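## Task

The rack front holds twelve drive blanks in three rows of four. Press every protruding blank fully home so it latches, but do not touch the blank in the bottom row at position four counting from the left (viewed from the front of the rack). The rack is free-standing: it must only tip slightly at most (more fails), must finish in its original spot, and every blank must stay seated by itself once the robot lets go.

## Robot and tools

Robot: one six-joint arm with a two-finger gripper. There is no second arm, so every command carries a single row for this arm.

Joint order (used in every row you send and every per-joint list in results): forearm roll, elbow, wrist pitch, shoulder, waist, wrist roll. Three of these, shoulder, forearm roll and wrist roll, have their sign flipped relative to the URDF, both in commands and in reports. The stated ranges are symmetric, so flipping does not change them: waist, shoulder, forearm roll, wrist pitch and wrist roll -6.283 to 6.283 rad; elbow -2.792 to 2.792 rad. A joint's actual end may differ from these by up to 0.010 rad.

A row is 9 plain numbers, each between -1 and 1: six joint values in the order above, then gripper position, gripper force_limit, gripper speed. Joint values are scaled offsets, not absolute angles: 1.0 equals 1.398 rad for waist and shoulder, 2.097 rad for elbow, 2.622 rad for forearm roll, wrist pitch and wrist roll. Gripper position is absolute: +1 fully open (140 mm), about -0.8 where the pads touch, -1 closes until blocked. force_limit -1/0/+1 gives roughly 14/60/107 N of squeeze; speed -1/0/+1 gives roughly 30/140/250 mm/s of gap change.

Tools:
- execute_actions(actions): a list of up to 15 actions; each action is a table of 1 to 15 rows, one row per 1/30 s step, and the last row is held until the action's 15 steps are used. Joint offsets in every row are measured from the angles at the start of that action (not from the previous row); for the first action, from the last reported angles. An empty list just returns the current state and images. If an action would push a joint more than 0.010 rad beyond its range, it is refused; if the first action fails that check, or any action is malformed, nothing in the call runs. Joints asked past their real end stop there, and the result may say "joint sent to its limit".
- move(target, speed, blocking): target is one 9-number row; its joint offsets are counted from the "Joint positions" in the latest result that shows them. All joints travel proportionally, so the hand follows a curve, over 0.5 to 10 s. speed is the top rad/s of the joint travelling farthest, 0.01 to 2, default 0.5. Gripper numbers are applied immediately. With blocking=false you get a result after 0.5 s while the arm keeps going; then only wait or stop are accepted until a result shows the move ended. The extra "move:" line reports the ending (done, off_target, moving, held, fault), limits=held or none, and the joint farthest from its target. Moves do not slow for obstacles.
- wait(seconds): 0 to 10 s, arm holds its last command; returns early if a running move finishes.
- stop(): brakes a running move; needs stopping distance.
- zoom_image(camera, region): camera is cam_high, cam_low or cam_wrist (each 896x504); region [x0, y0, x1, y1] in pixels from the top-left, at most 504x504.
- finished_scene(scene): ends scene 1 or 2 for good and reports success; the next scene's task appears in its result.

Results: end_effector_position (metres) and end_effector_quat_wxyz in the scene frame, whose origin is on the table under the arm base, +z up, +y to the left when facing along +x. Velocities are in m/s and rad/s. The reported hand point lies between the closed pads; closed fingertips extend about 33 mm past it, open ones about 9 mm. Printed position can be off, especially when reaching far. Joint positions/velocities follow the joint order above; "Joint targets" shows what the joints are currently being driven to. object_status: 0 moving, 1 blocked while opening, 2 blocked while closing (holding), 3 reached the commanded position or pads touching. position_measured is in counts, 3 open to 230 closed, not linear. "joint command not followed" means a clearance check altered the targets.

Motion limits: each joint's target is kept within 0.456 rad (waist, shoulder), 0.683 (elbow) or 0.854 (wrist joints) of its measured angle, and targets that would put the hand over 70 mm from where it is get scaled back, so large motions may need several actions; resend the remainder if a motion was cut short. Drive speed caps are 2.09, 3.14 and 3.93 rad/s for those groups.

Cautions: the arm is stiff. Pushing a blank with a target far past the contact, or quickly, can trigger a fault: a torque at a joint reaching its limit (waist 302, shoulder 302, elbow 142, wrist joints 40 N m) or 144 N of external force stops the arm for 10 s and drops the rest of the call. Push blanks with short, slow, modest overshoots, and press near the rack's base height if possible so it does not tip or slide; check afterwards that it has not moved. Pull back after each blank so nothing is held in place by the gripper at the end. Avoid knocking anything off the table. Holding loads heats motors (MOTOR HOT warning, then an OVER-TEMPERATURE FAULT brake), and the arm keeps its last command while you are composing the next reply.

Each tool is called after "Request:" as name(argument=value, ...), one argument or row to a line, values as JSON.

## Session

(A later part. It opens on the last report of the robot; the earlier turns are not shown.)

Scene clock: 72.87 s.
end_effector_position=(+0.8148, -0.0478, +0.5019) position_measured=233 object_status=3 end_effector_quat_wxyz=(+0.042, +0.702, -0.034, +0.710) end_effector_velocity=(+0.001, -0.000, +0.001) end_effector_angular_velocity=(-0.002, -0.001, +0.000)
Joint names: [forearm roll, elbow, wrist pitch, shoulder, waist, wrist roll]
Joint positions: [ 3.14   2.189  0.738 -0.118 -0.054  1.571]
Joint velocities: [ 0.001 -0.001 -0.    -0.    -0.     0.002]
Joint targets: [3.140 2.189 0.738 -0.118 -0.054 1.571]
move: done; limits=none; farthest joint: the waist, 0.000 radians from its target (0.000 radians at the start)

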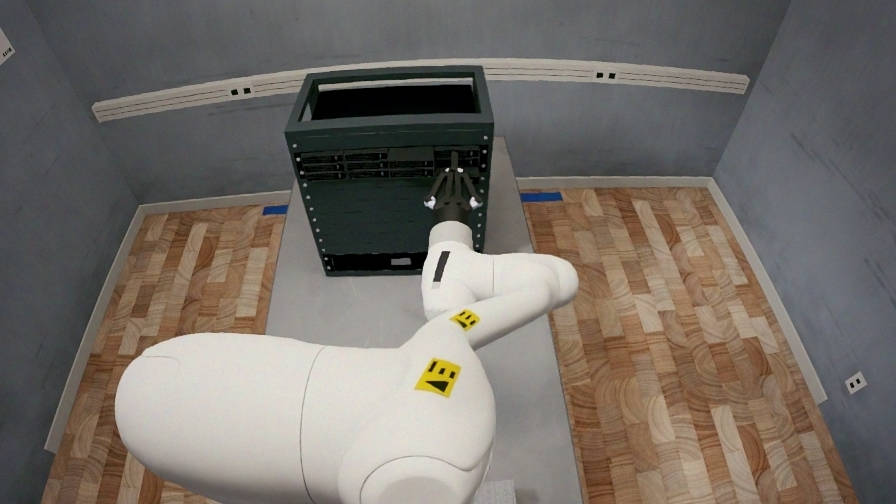

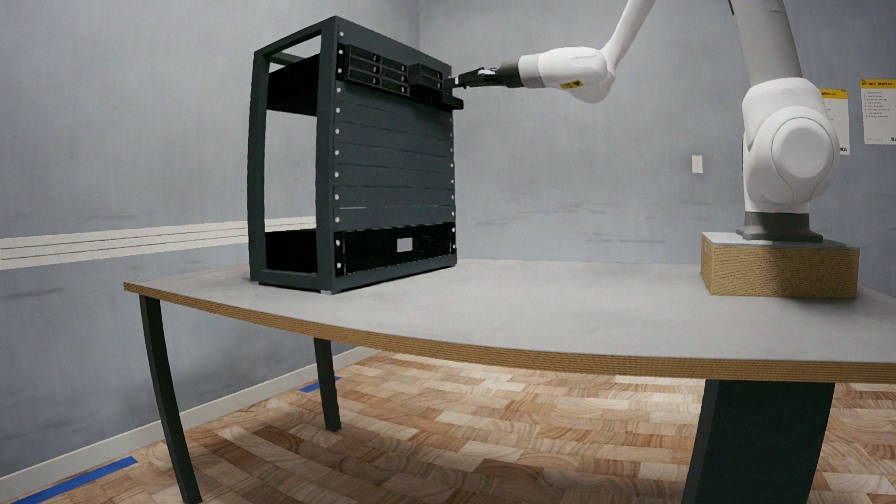

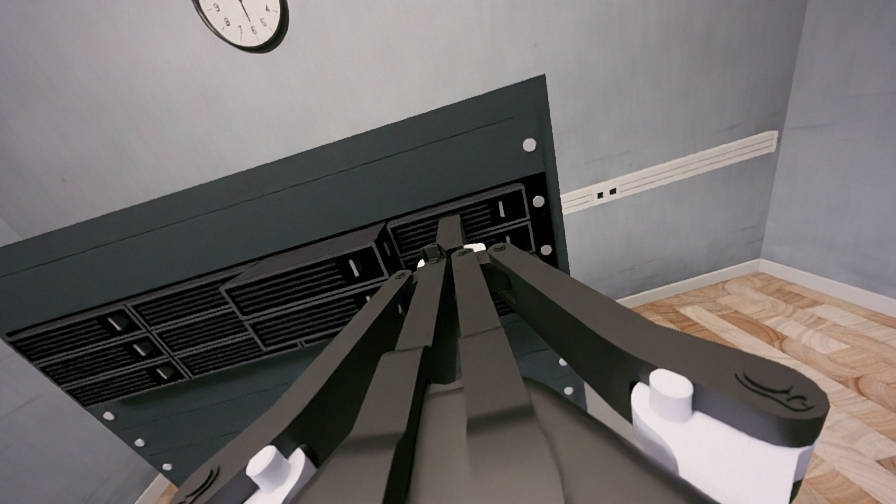

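Request:
move(
  target=[0,0.054,0.003,0.073,0,0,-1,0,1],
  speed=0.25,
)

Request:
move(
  target=[0,0,0,0,0.095,0,-1,0,1],
  speed=0.3,
)

Request:
move(
  target=[0,-0.044,-0.002,-0.060,0,0,-1,0,1],
  speed=0.05,
)

Request:
zoom_image(
  camera="cam_high",
  region=[340, 130, 500, 220],
)

Request:
zoom_image(
  camera="cam_low",
  region=[340, 30, 500, 130],
)

Scene clock: 81.00 s.
end_effector_position=(+0.7479, -0.0406, +0.4997) position_measured=233 object_status=3 end_effector_quat_wxyz=(+0.042, +0.703, -0.034, +0.709) end_effector_velocity=(-0.000, -0.000, -0.000) end_effector_angular_velocity=(+0.001, +0.000, -0.001)
Joint names: [forearm roll, elbow, wrist pitch, shoulder, waist, wrist roll]
Joint positions: [ 3.14   2.303  0.746 -0.016 -0.054  1.571]
Joint velocities: [-0.001  0.     0.     0.    -0.    -0.   ]
Joint targets: [3.140 2.303 0.746 -0.016 -0.054 1.571]
move: done; limits=none; farthest joint: the waist, 0.000 radians from its target (0.000 radians at the start)

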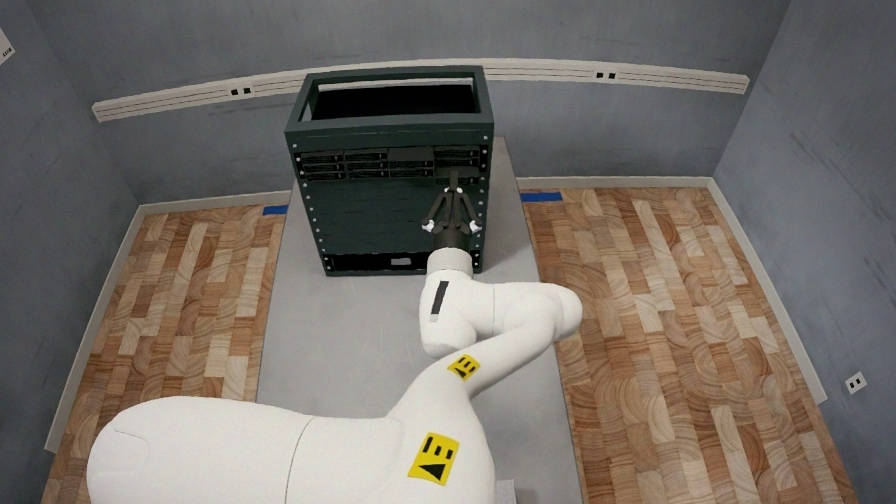

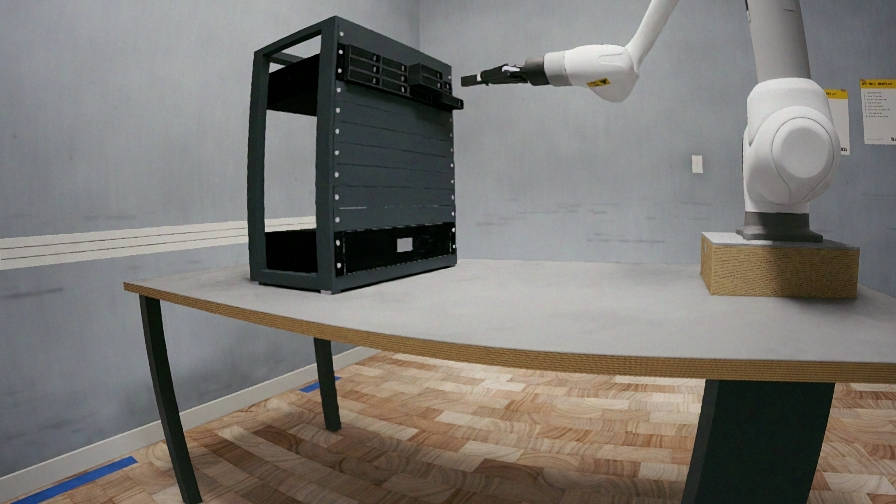

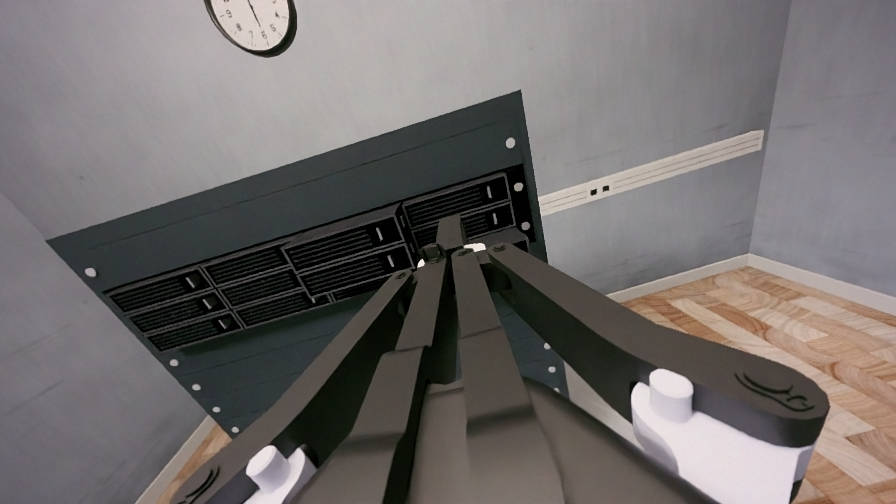

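Scene clock: 81.90 s.
end_effector_position=(+0.7474, +0.0592, +0.4983) position_measured=233 object_status=3 end_effector_quat_wxyz=(-0.004, +0.704, +0.013, +0.710) end_effector_velocity=(-0.001, +0.001, -0.001) end_effector_angular_velocity=(-0.000, +0.002, +0.002)
Joint names: [forearm roll, elbow, wrist pitch, shoulder, waist, wrist roll]
Joint positions: [ 3.14   2.303  0.746 -0.016  0.078  1.571]
Joint velocities: [ 0.001  0.002 -0.     0.     0.001 -0.   ]
Joint targets: [3.140 2.303 0.746 -0.016 0.079 1.571]
move: done; limits=none; farthest joint: the waist, 0.000 radians from its target (0.133 radians at the start)

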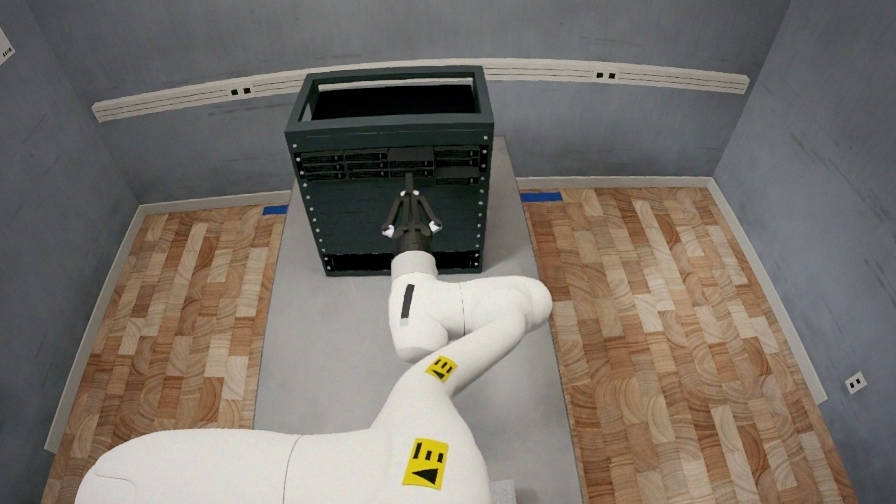

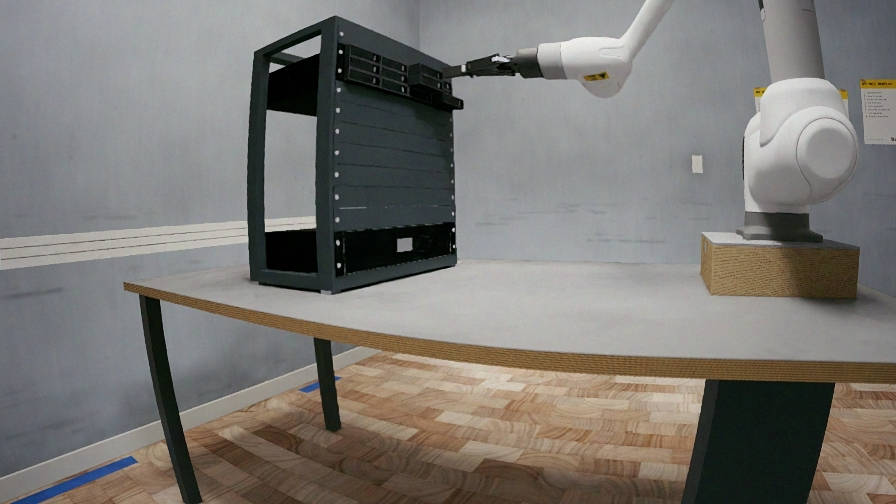

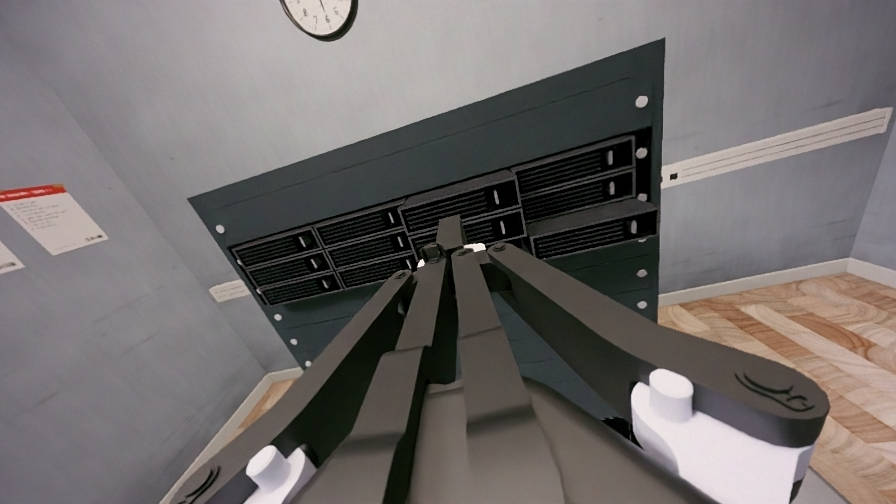

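Scene clock: 84.03 s.
end_effector_position=(+0.8024, +0.0607, +0.5003) position_measured=233 object_status=3 end_effector_quat_wxyz=(-0.004, +0.703, +0.013, +0.711) end_effector_velocity=(+0.000, -0.000, -0.001) end_effector_angular_velocity=(+0.001, +0.002, -0.000)
Joint names: [forearm roll, elbow, wrist pitch, shoulder, waist, wrist roll]
Joint positions: [ 3.139  2.21   0.741 -0.1    0.078  1.571]
Joint velocities: [-0.001  0.     0.    -0.001 -0.    -0.   ]
Joint targets: [3.140 2.210 0.741 -0.100 0.078 1.571]
move: done; limits=none; farthest joint: the forearm roll, 0.001 radians from its target (0.000 radians at the start)

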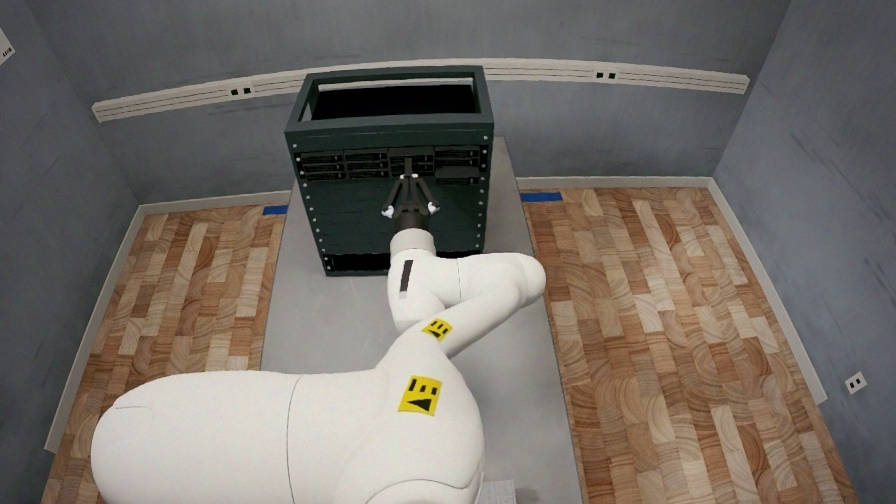

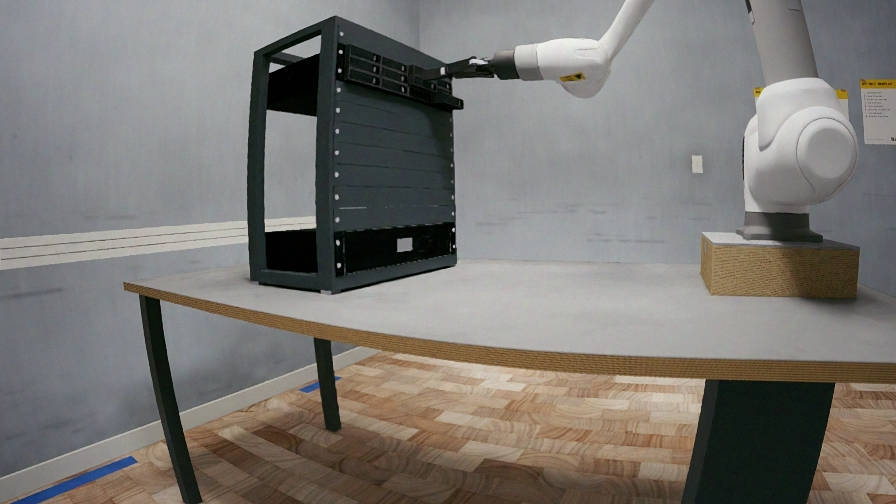

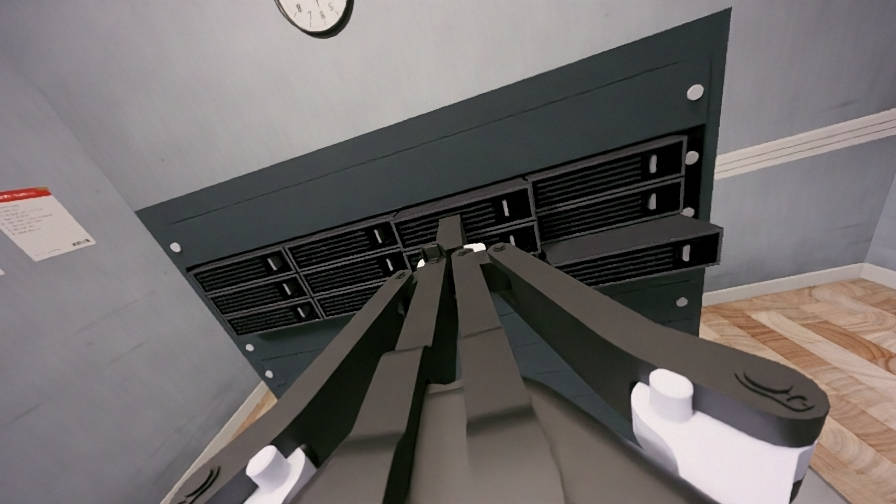

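Region (340, 130, 500, 220) of cam_high's 896x504 image, scaled by 3.150, with more detail than that image has; it fills the top 284 rows of this view, and the rest is white.

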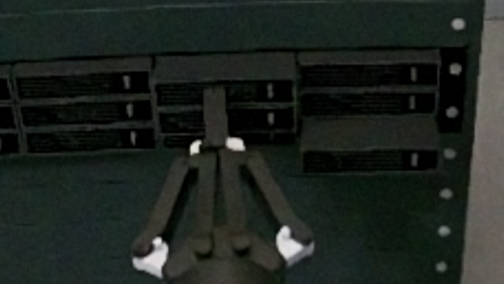

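Region (340, 30, 500, 130) of cam_low's 896x504 image, scaled by 3.150, with more detail than that image has; it fills the top 315 rows of this view, and the rest is white.

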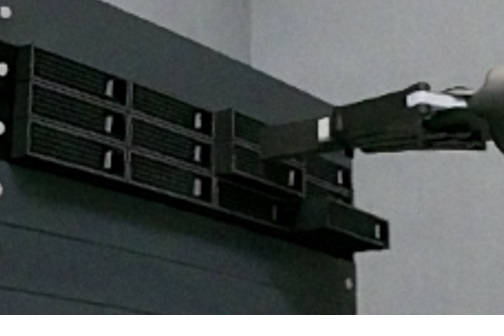

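Request:
move(
  target=[0,-0.0078,-0.001,-0.0100,0,0,-1,0,1],
  speed=0.015,
)

Request:
zoom_image(
  camera="cam_wrist",
  region=[360, 150, 600, 290],
)

Request:
zoom_image(
  camera="cam_low",
  region=[370, 40, 470, 110],
)

Scene clock: 89.80 s.
end_effector_position=(+0.8119, +0.0609, +0.5004) position_measured=233 object_status=3 end_effector_quat_wxyz=(-0.004, +0.703, +0.013, +0.711) end_effector_velocity=(+0.000, -0.000, -0.001) end_effector_angular_velocity=(-0.002, +0.001, +0.000)
Joint names: [forearm roll, elbow, wrist pitch, shoulder, waist, wrist roll]
Joint positions: [ 3.14   2.194  0.738 -0.114  0.078  1.571]
Joint velocities: [ 0.     0.     0.    -0.001 -0.     0.001]
Joint targets: [3.139 2.194 0.738 -0.114 0.078 1.571]
move: done; limits=none; farthest joint: the forearm roll, 0.001 radians from its target (0.001 radians at the start)

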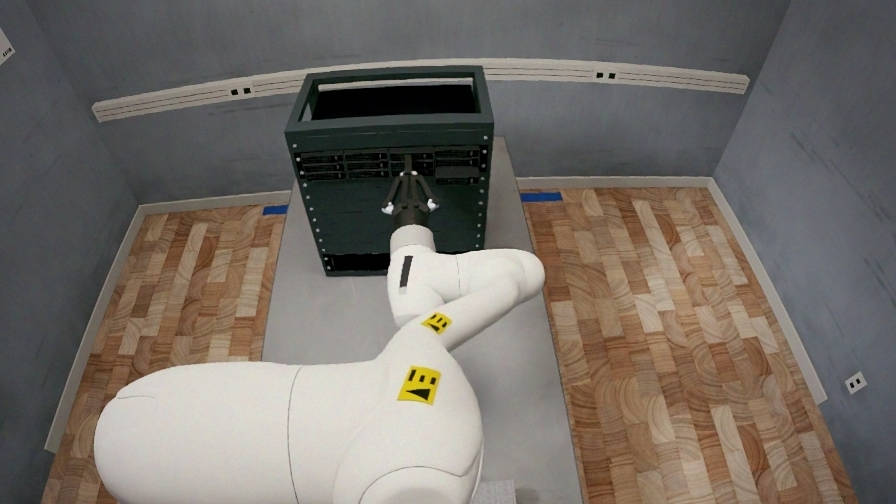

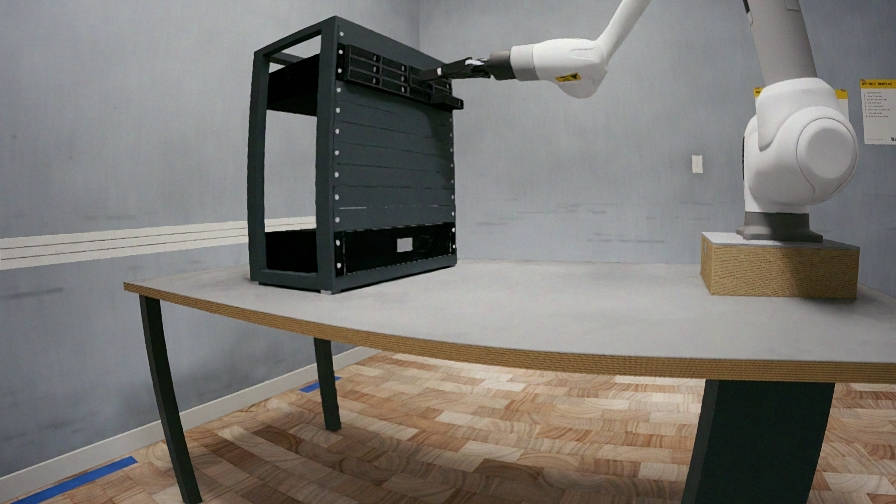

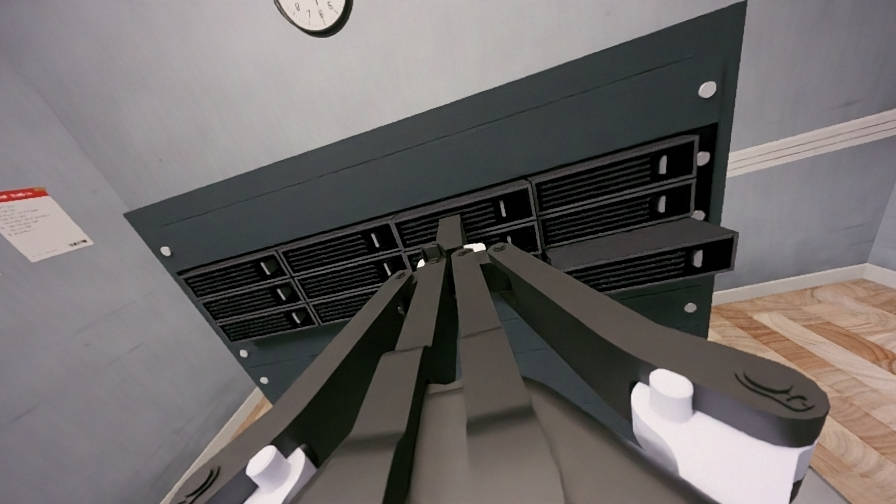

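Region (360, 150, 600, 290) of cam_wrist's 896x504 image, scaled by 2.100, with more detail than that image has; it fills the top 294 rows of this view, and the rest is white.

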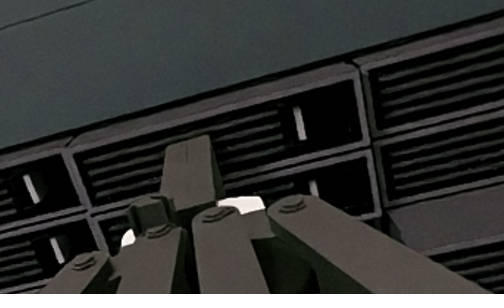

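Region (370, 40, 470, 110) of cam_low's 896x504 image, scaled by 5.040, with more detail than that image has; it fills the top 353 rows of this view, and the rest is white.

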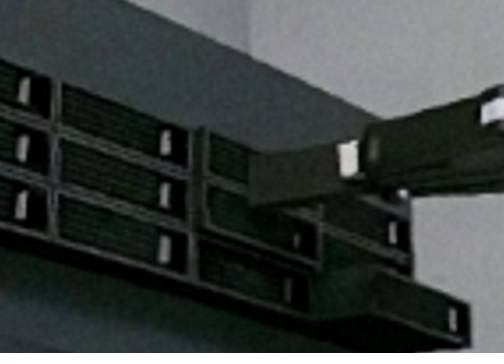

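Tabs are retracted (latch zone); 2.5 mm more.

Request:
move(
  target=[0,-0.0021,0,-0.0027,0,0,-1,0,1],
  speed=0.01,
)

Request:
zoom_image(
  camera="cam_wrist",
  region=[360, 150, 600, 290],
)

Request:
zoom_image(
  camera="cam_low",
  region=[370, 40, 470, 110],
)

Scene clock: 94.27 s.
end_effector_position=(+0.8144, +0.0610, +0.5006) position_measured=233 object_status=3 end_effector_quat_wxyz=(-0.004, +0.703, +0.013, +0.711) end_effector_velocity=(+0.000, +0.000, +0.000) end_effector_angular_velocity=(-0.002, -0.001, +0.001)
Joint names: [forearm roll, elbow, wrist pitch, shoulder, waist, wrist roll]
Joint positions: [ 3.139  2.19   0.738 -0.118  0.078  1.571]
Joint velocities: [ 0.001 -0.001  0.    -0.     0.     0.001]
Joint targets: [3.140 2.190 0.738 -0.118 0.078 1.571]
move: done; limits=none; farthest joint: the forearm roll, 0.001 radians from its target (0.001 radians at the start)

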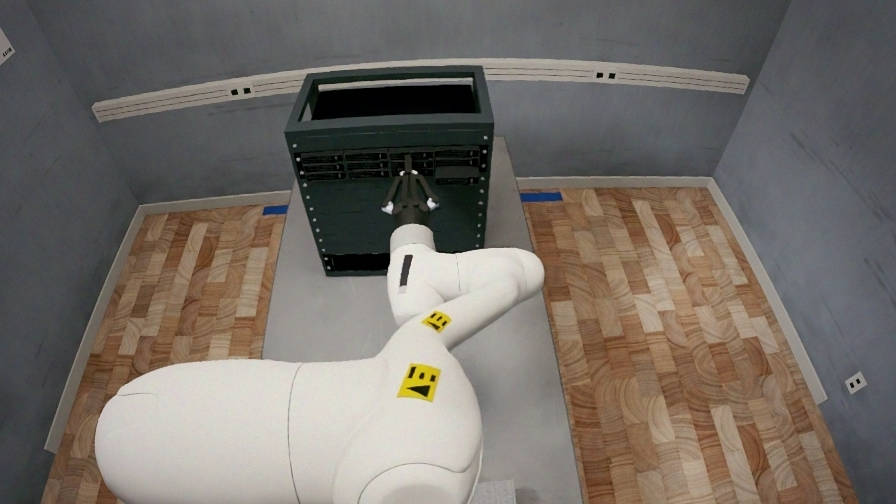

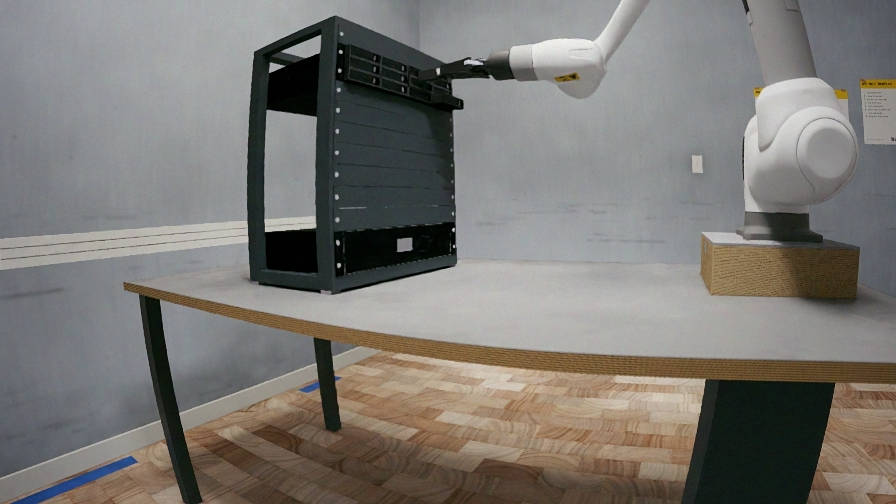

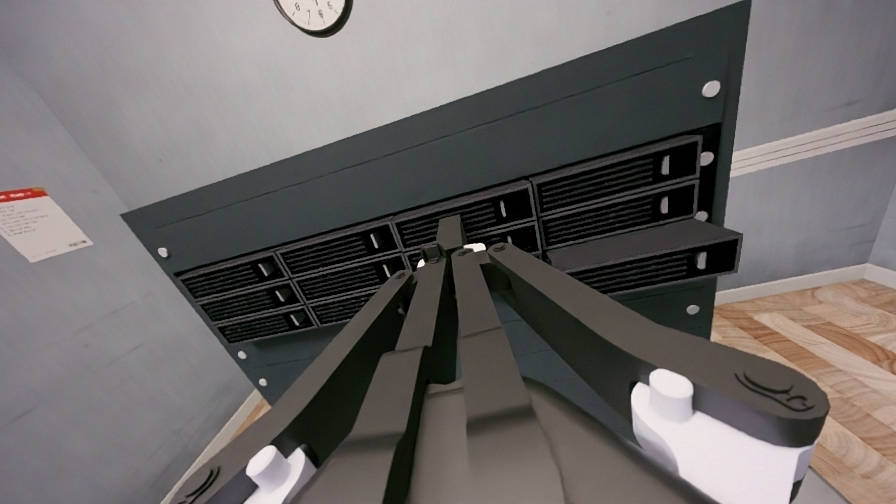

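Region (360, 150, 600, 290) of cam_wrist's 896x504 image, scaled by 2.100, with more detail than that image has; it fills the top 294 rows of this view, and the rest is white.

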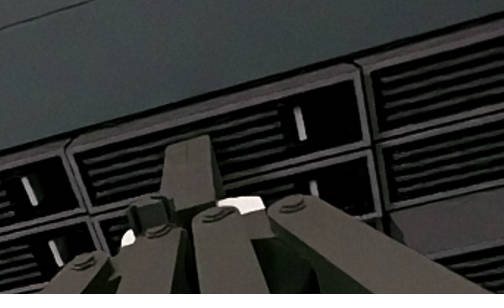

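Region (370, 40, 470, 110) of cam_low's 896x504 image, scaled by 5.040, with more detail than that image has; it fills the top 353 rows of this view, and the rest is white.

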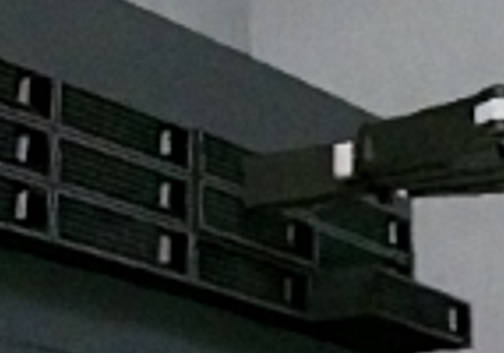

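Request:
move(
  target=[0,-0.0017,0,-0.0021,0,0,-1,0,1],
  speed=0.01,
)

Request:
zoom_image(
  camera="cam_wrist",
  region=[360, 150, 600, 290],
)

Request:
zoom_image(
  camera="cam_low",
  region=[370, 40, 470, 110],
)

Scene clock: 97.87 s.
end_effector_position=(+0.8164, +0.0611, +0.5008) position_measured=233 object_status=3 end_effector_quat_wxyz=(-0.004, +0.703, +0.013, +0.711) end_effector_velocity=(-0.000, -0.001, -0.001) end_effector_angular_velocity=(+0.001, +0.001, -0.001)
Joint names: [forearm roll, elbow, wrist pitch, shoulder, waist, wrist roll]
Joint positions: [ 3.14   2.186  0.738 -0.121  0.078  1.571]
Joint velocities: [-0.     0.001 -0.     0.    -0.001 -0.001]
Joint targets: [3.139 2.186 0.738 -0.121 0.078 1.571]
move: done; limits=none; farthest joint: the forearm roll, 0.001 radians from its target (0.001 radians at the start)

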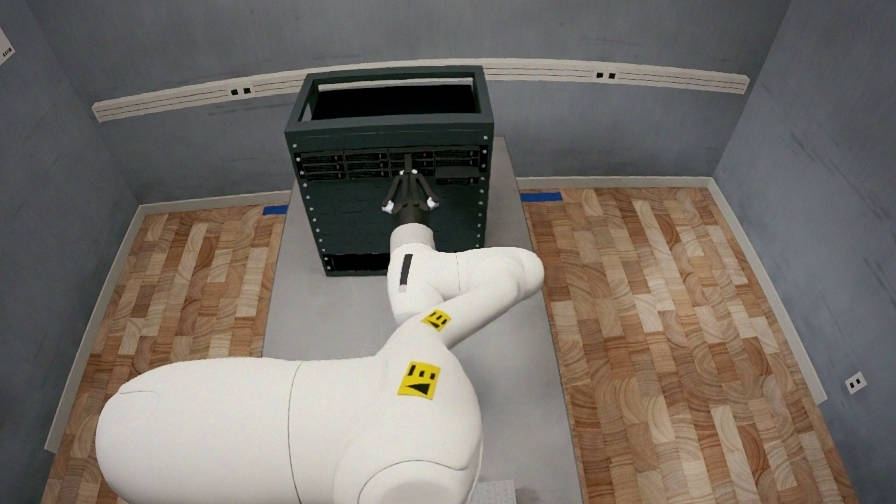

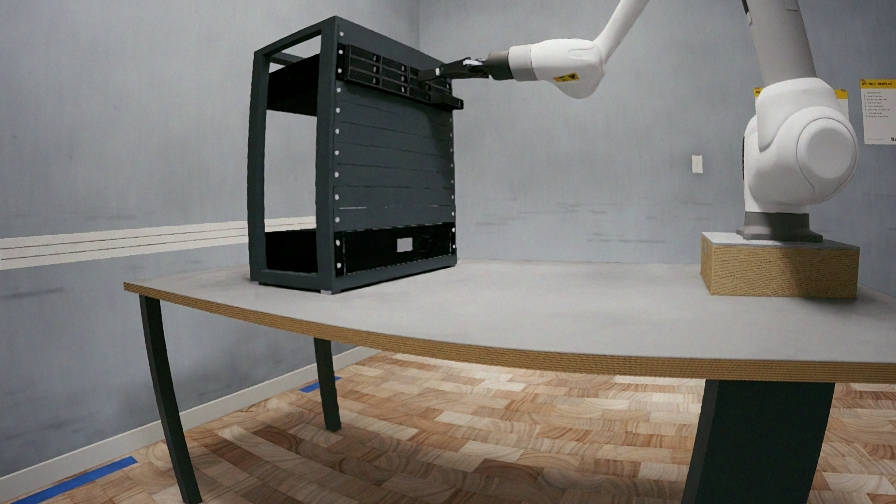

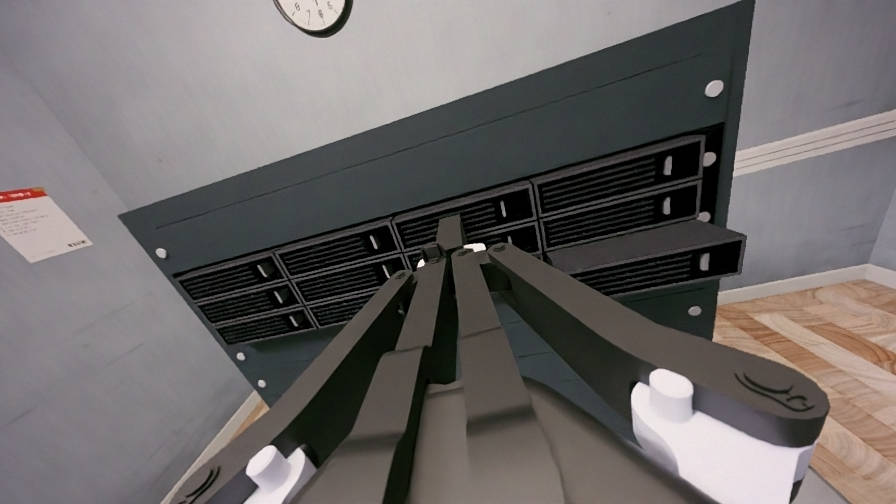

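Region (360, 150, 600, 290) of cam_wrist's 896x504 image, scaled by 2.100, with more detail than that image has; it fills the top 294 rows of this view, and the rest is white.

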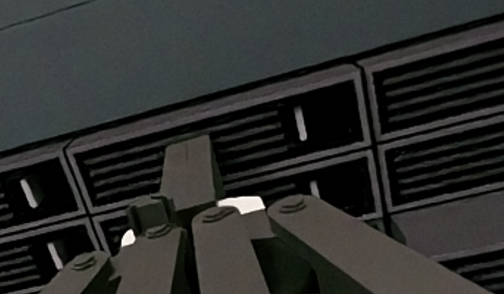

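Region (370, 40, 470, 110) of cam_low's 896x504 image, scaled by 5.040, with more detail than that image has; it fills the top 353 rows of this view, and the rest is white.

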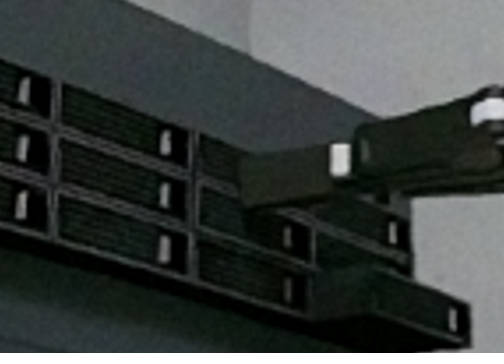

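Request:
move(
  target=[0,-0.001,0,-0.0013,0,0,-1,0,1],
  speed=0.01,
)

Request:
zoom_image(
  camera="cam_wrist",
  region=[360, 150, 600, 290],
)

Scene clock: 101.23 s.
end_effector_position=(+0.8176, +0.0611, +0.5009) position_measured=233 object_status=3 end_effector_quat_wxyz=(-0.004, +0.703, +0.013, +0.711) end_effector_velocity=(+0.000, -0.000, +0.001) end_effector_angular_velocity=(+0.000, -0.001, -0.000)
Joint names: [forearm roll, elbow, wrist pitch, shoulder, waist, wrist roll]
Joint positions: [ 3.139  2.184  0.738 -0.122  0.078  1.571]
Joint velocities: [ 0. -0.  0.  0. -0. -0.]
Joint targets: [3.140 2.184 0.738 -0.122 0.078 1.571]
move: done; limits=none; farthest joint: the forearm roll, 0.001 radians from its target (0.001 radians at the start)

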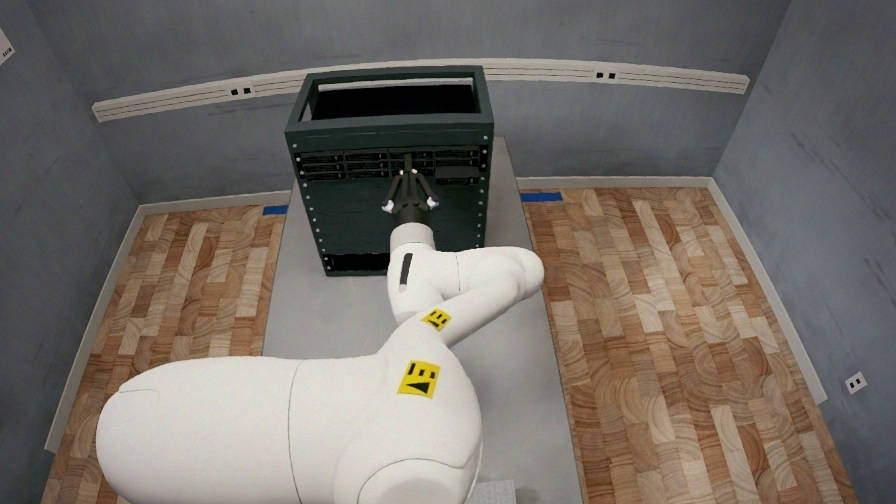

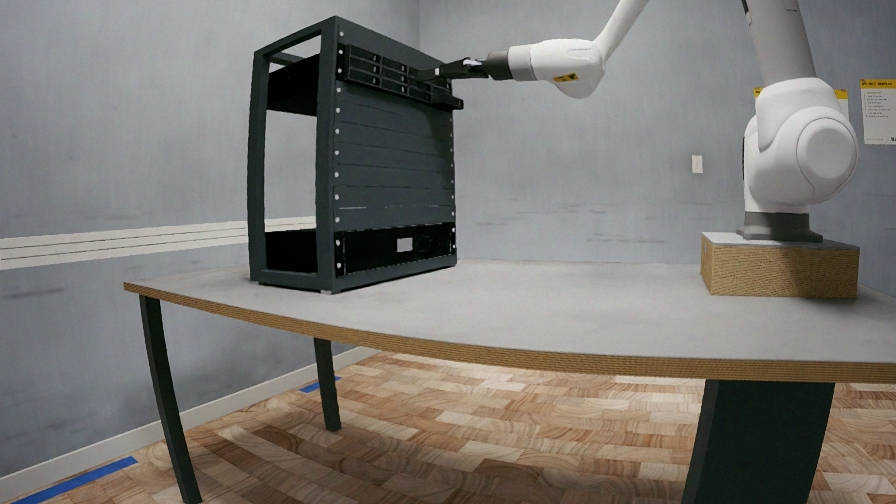

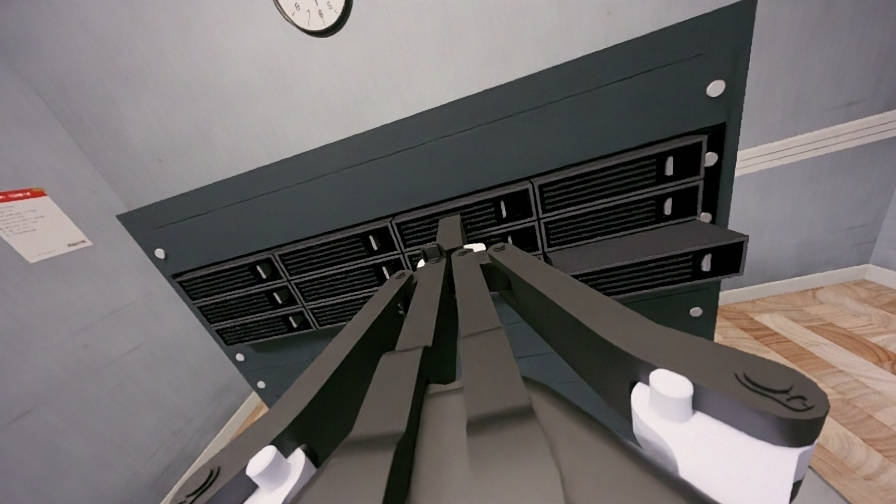

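Region (360, 150, 600, 290) of cam_wrist's 896x504 image, scaled by 2.100, with more detail than that image has; it fills the top 294 rows of this view, and the rest is white.

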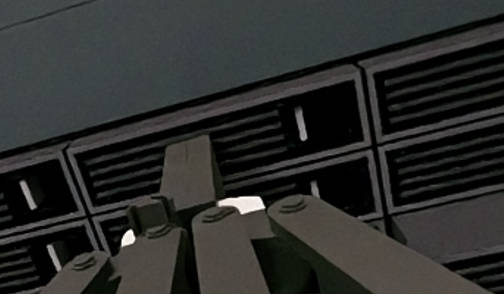

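Rack is still approaching; continue.

Request:
move(
  target=[0,-0.001,0,-0.0013,0,0,-1,0,1],
  speed=0.01,
)

Request:
zoom_image(
  camera="cam_wrist",
  region=[360, 150, 600, 290],
)

Scene clock: 105.63 s.
end_effector_position=(+0.8188, +0.0611, +0.5010) position_measured=233 object_status=3 end_effector_quat_wxyz=(-0.004, +0.703, +0.013, +0.711) end_effector_velocity=(+0.000, +0.000, +0.000) end_effector_angular_velocity=(-0.001, -0.000, +0.000)
Joint names: [forearm roll, elbow, wrist pitch, shoulder, waist, wrist roll]
Joint positions: [ 3.14   2.182  0.738 -0.124  0.078  1.571]
Joint velocities: [ 0.    -0.     0.    -0.     0.     0.001]
Joint targets: [3.139 2.182 0.738 -0.124 0.078 1.571]
move: done; limits=none; farthest joint: the forearm roll, 0.001 radians from its target (0.001 radians at the start)

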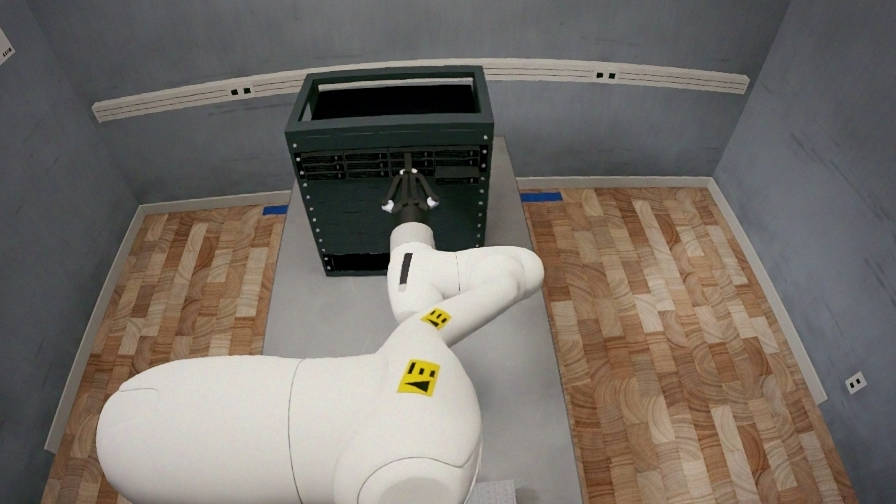

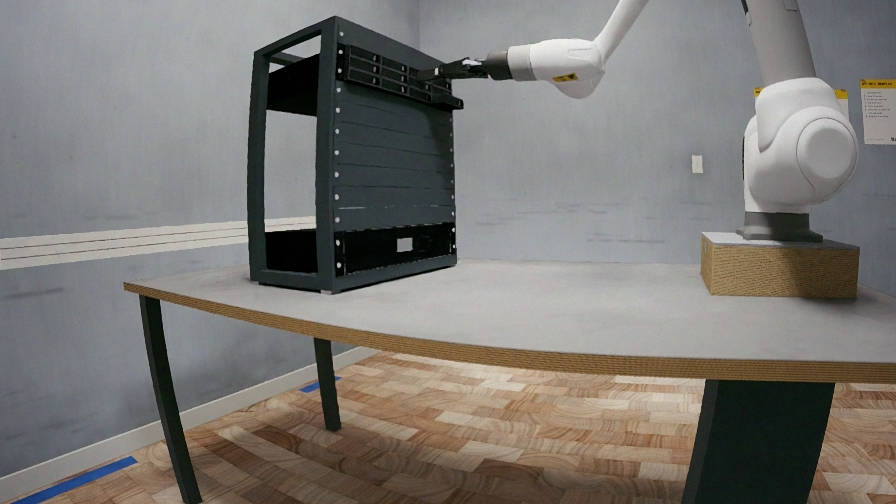

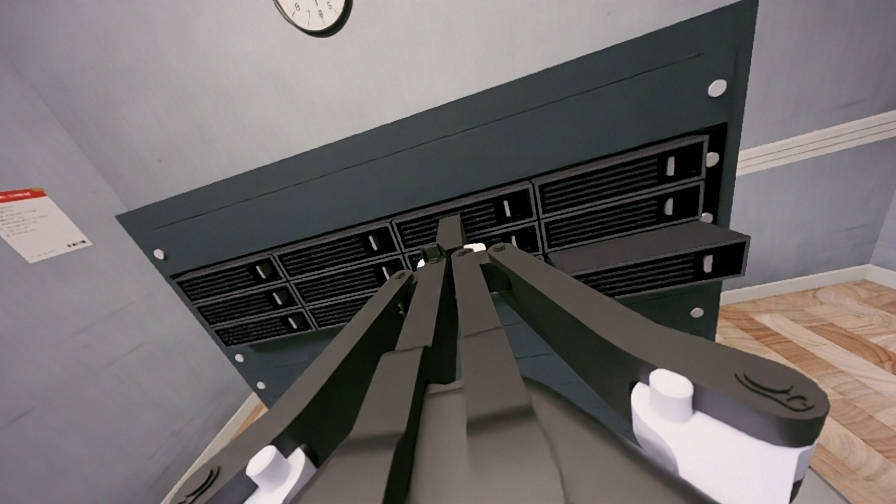

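Region (360, 150, 600, 290) of cam_wrist's 896x504 image, scaled by 2.100, with more detail than that image has; it fills the top 294 rows of this view, and the rest is white.

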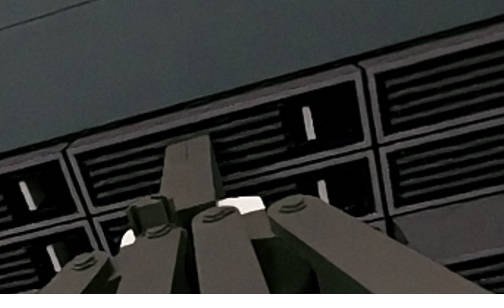

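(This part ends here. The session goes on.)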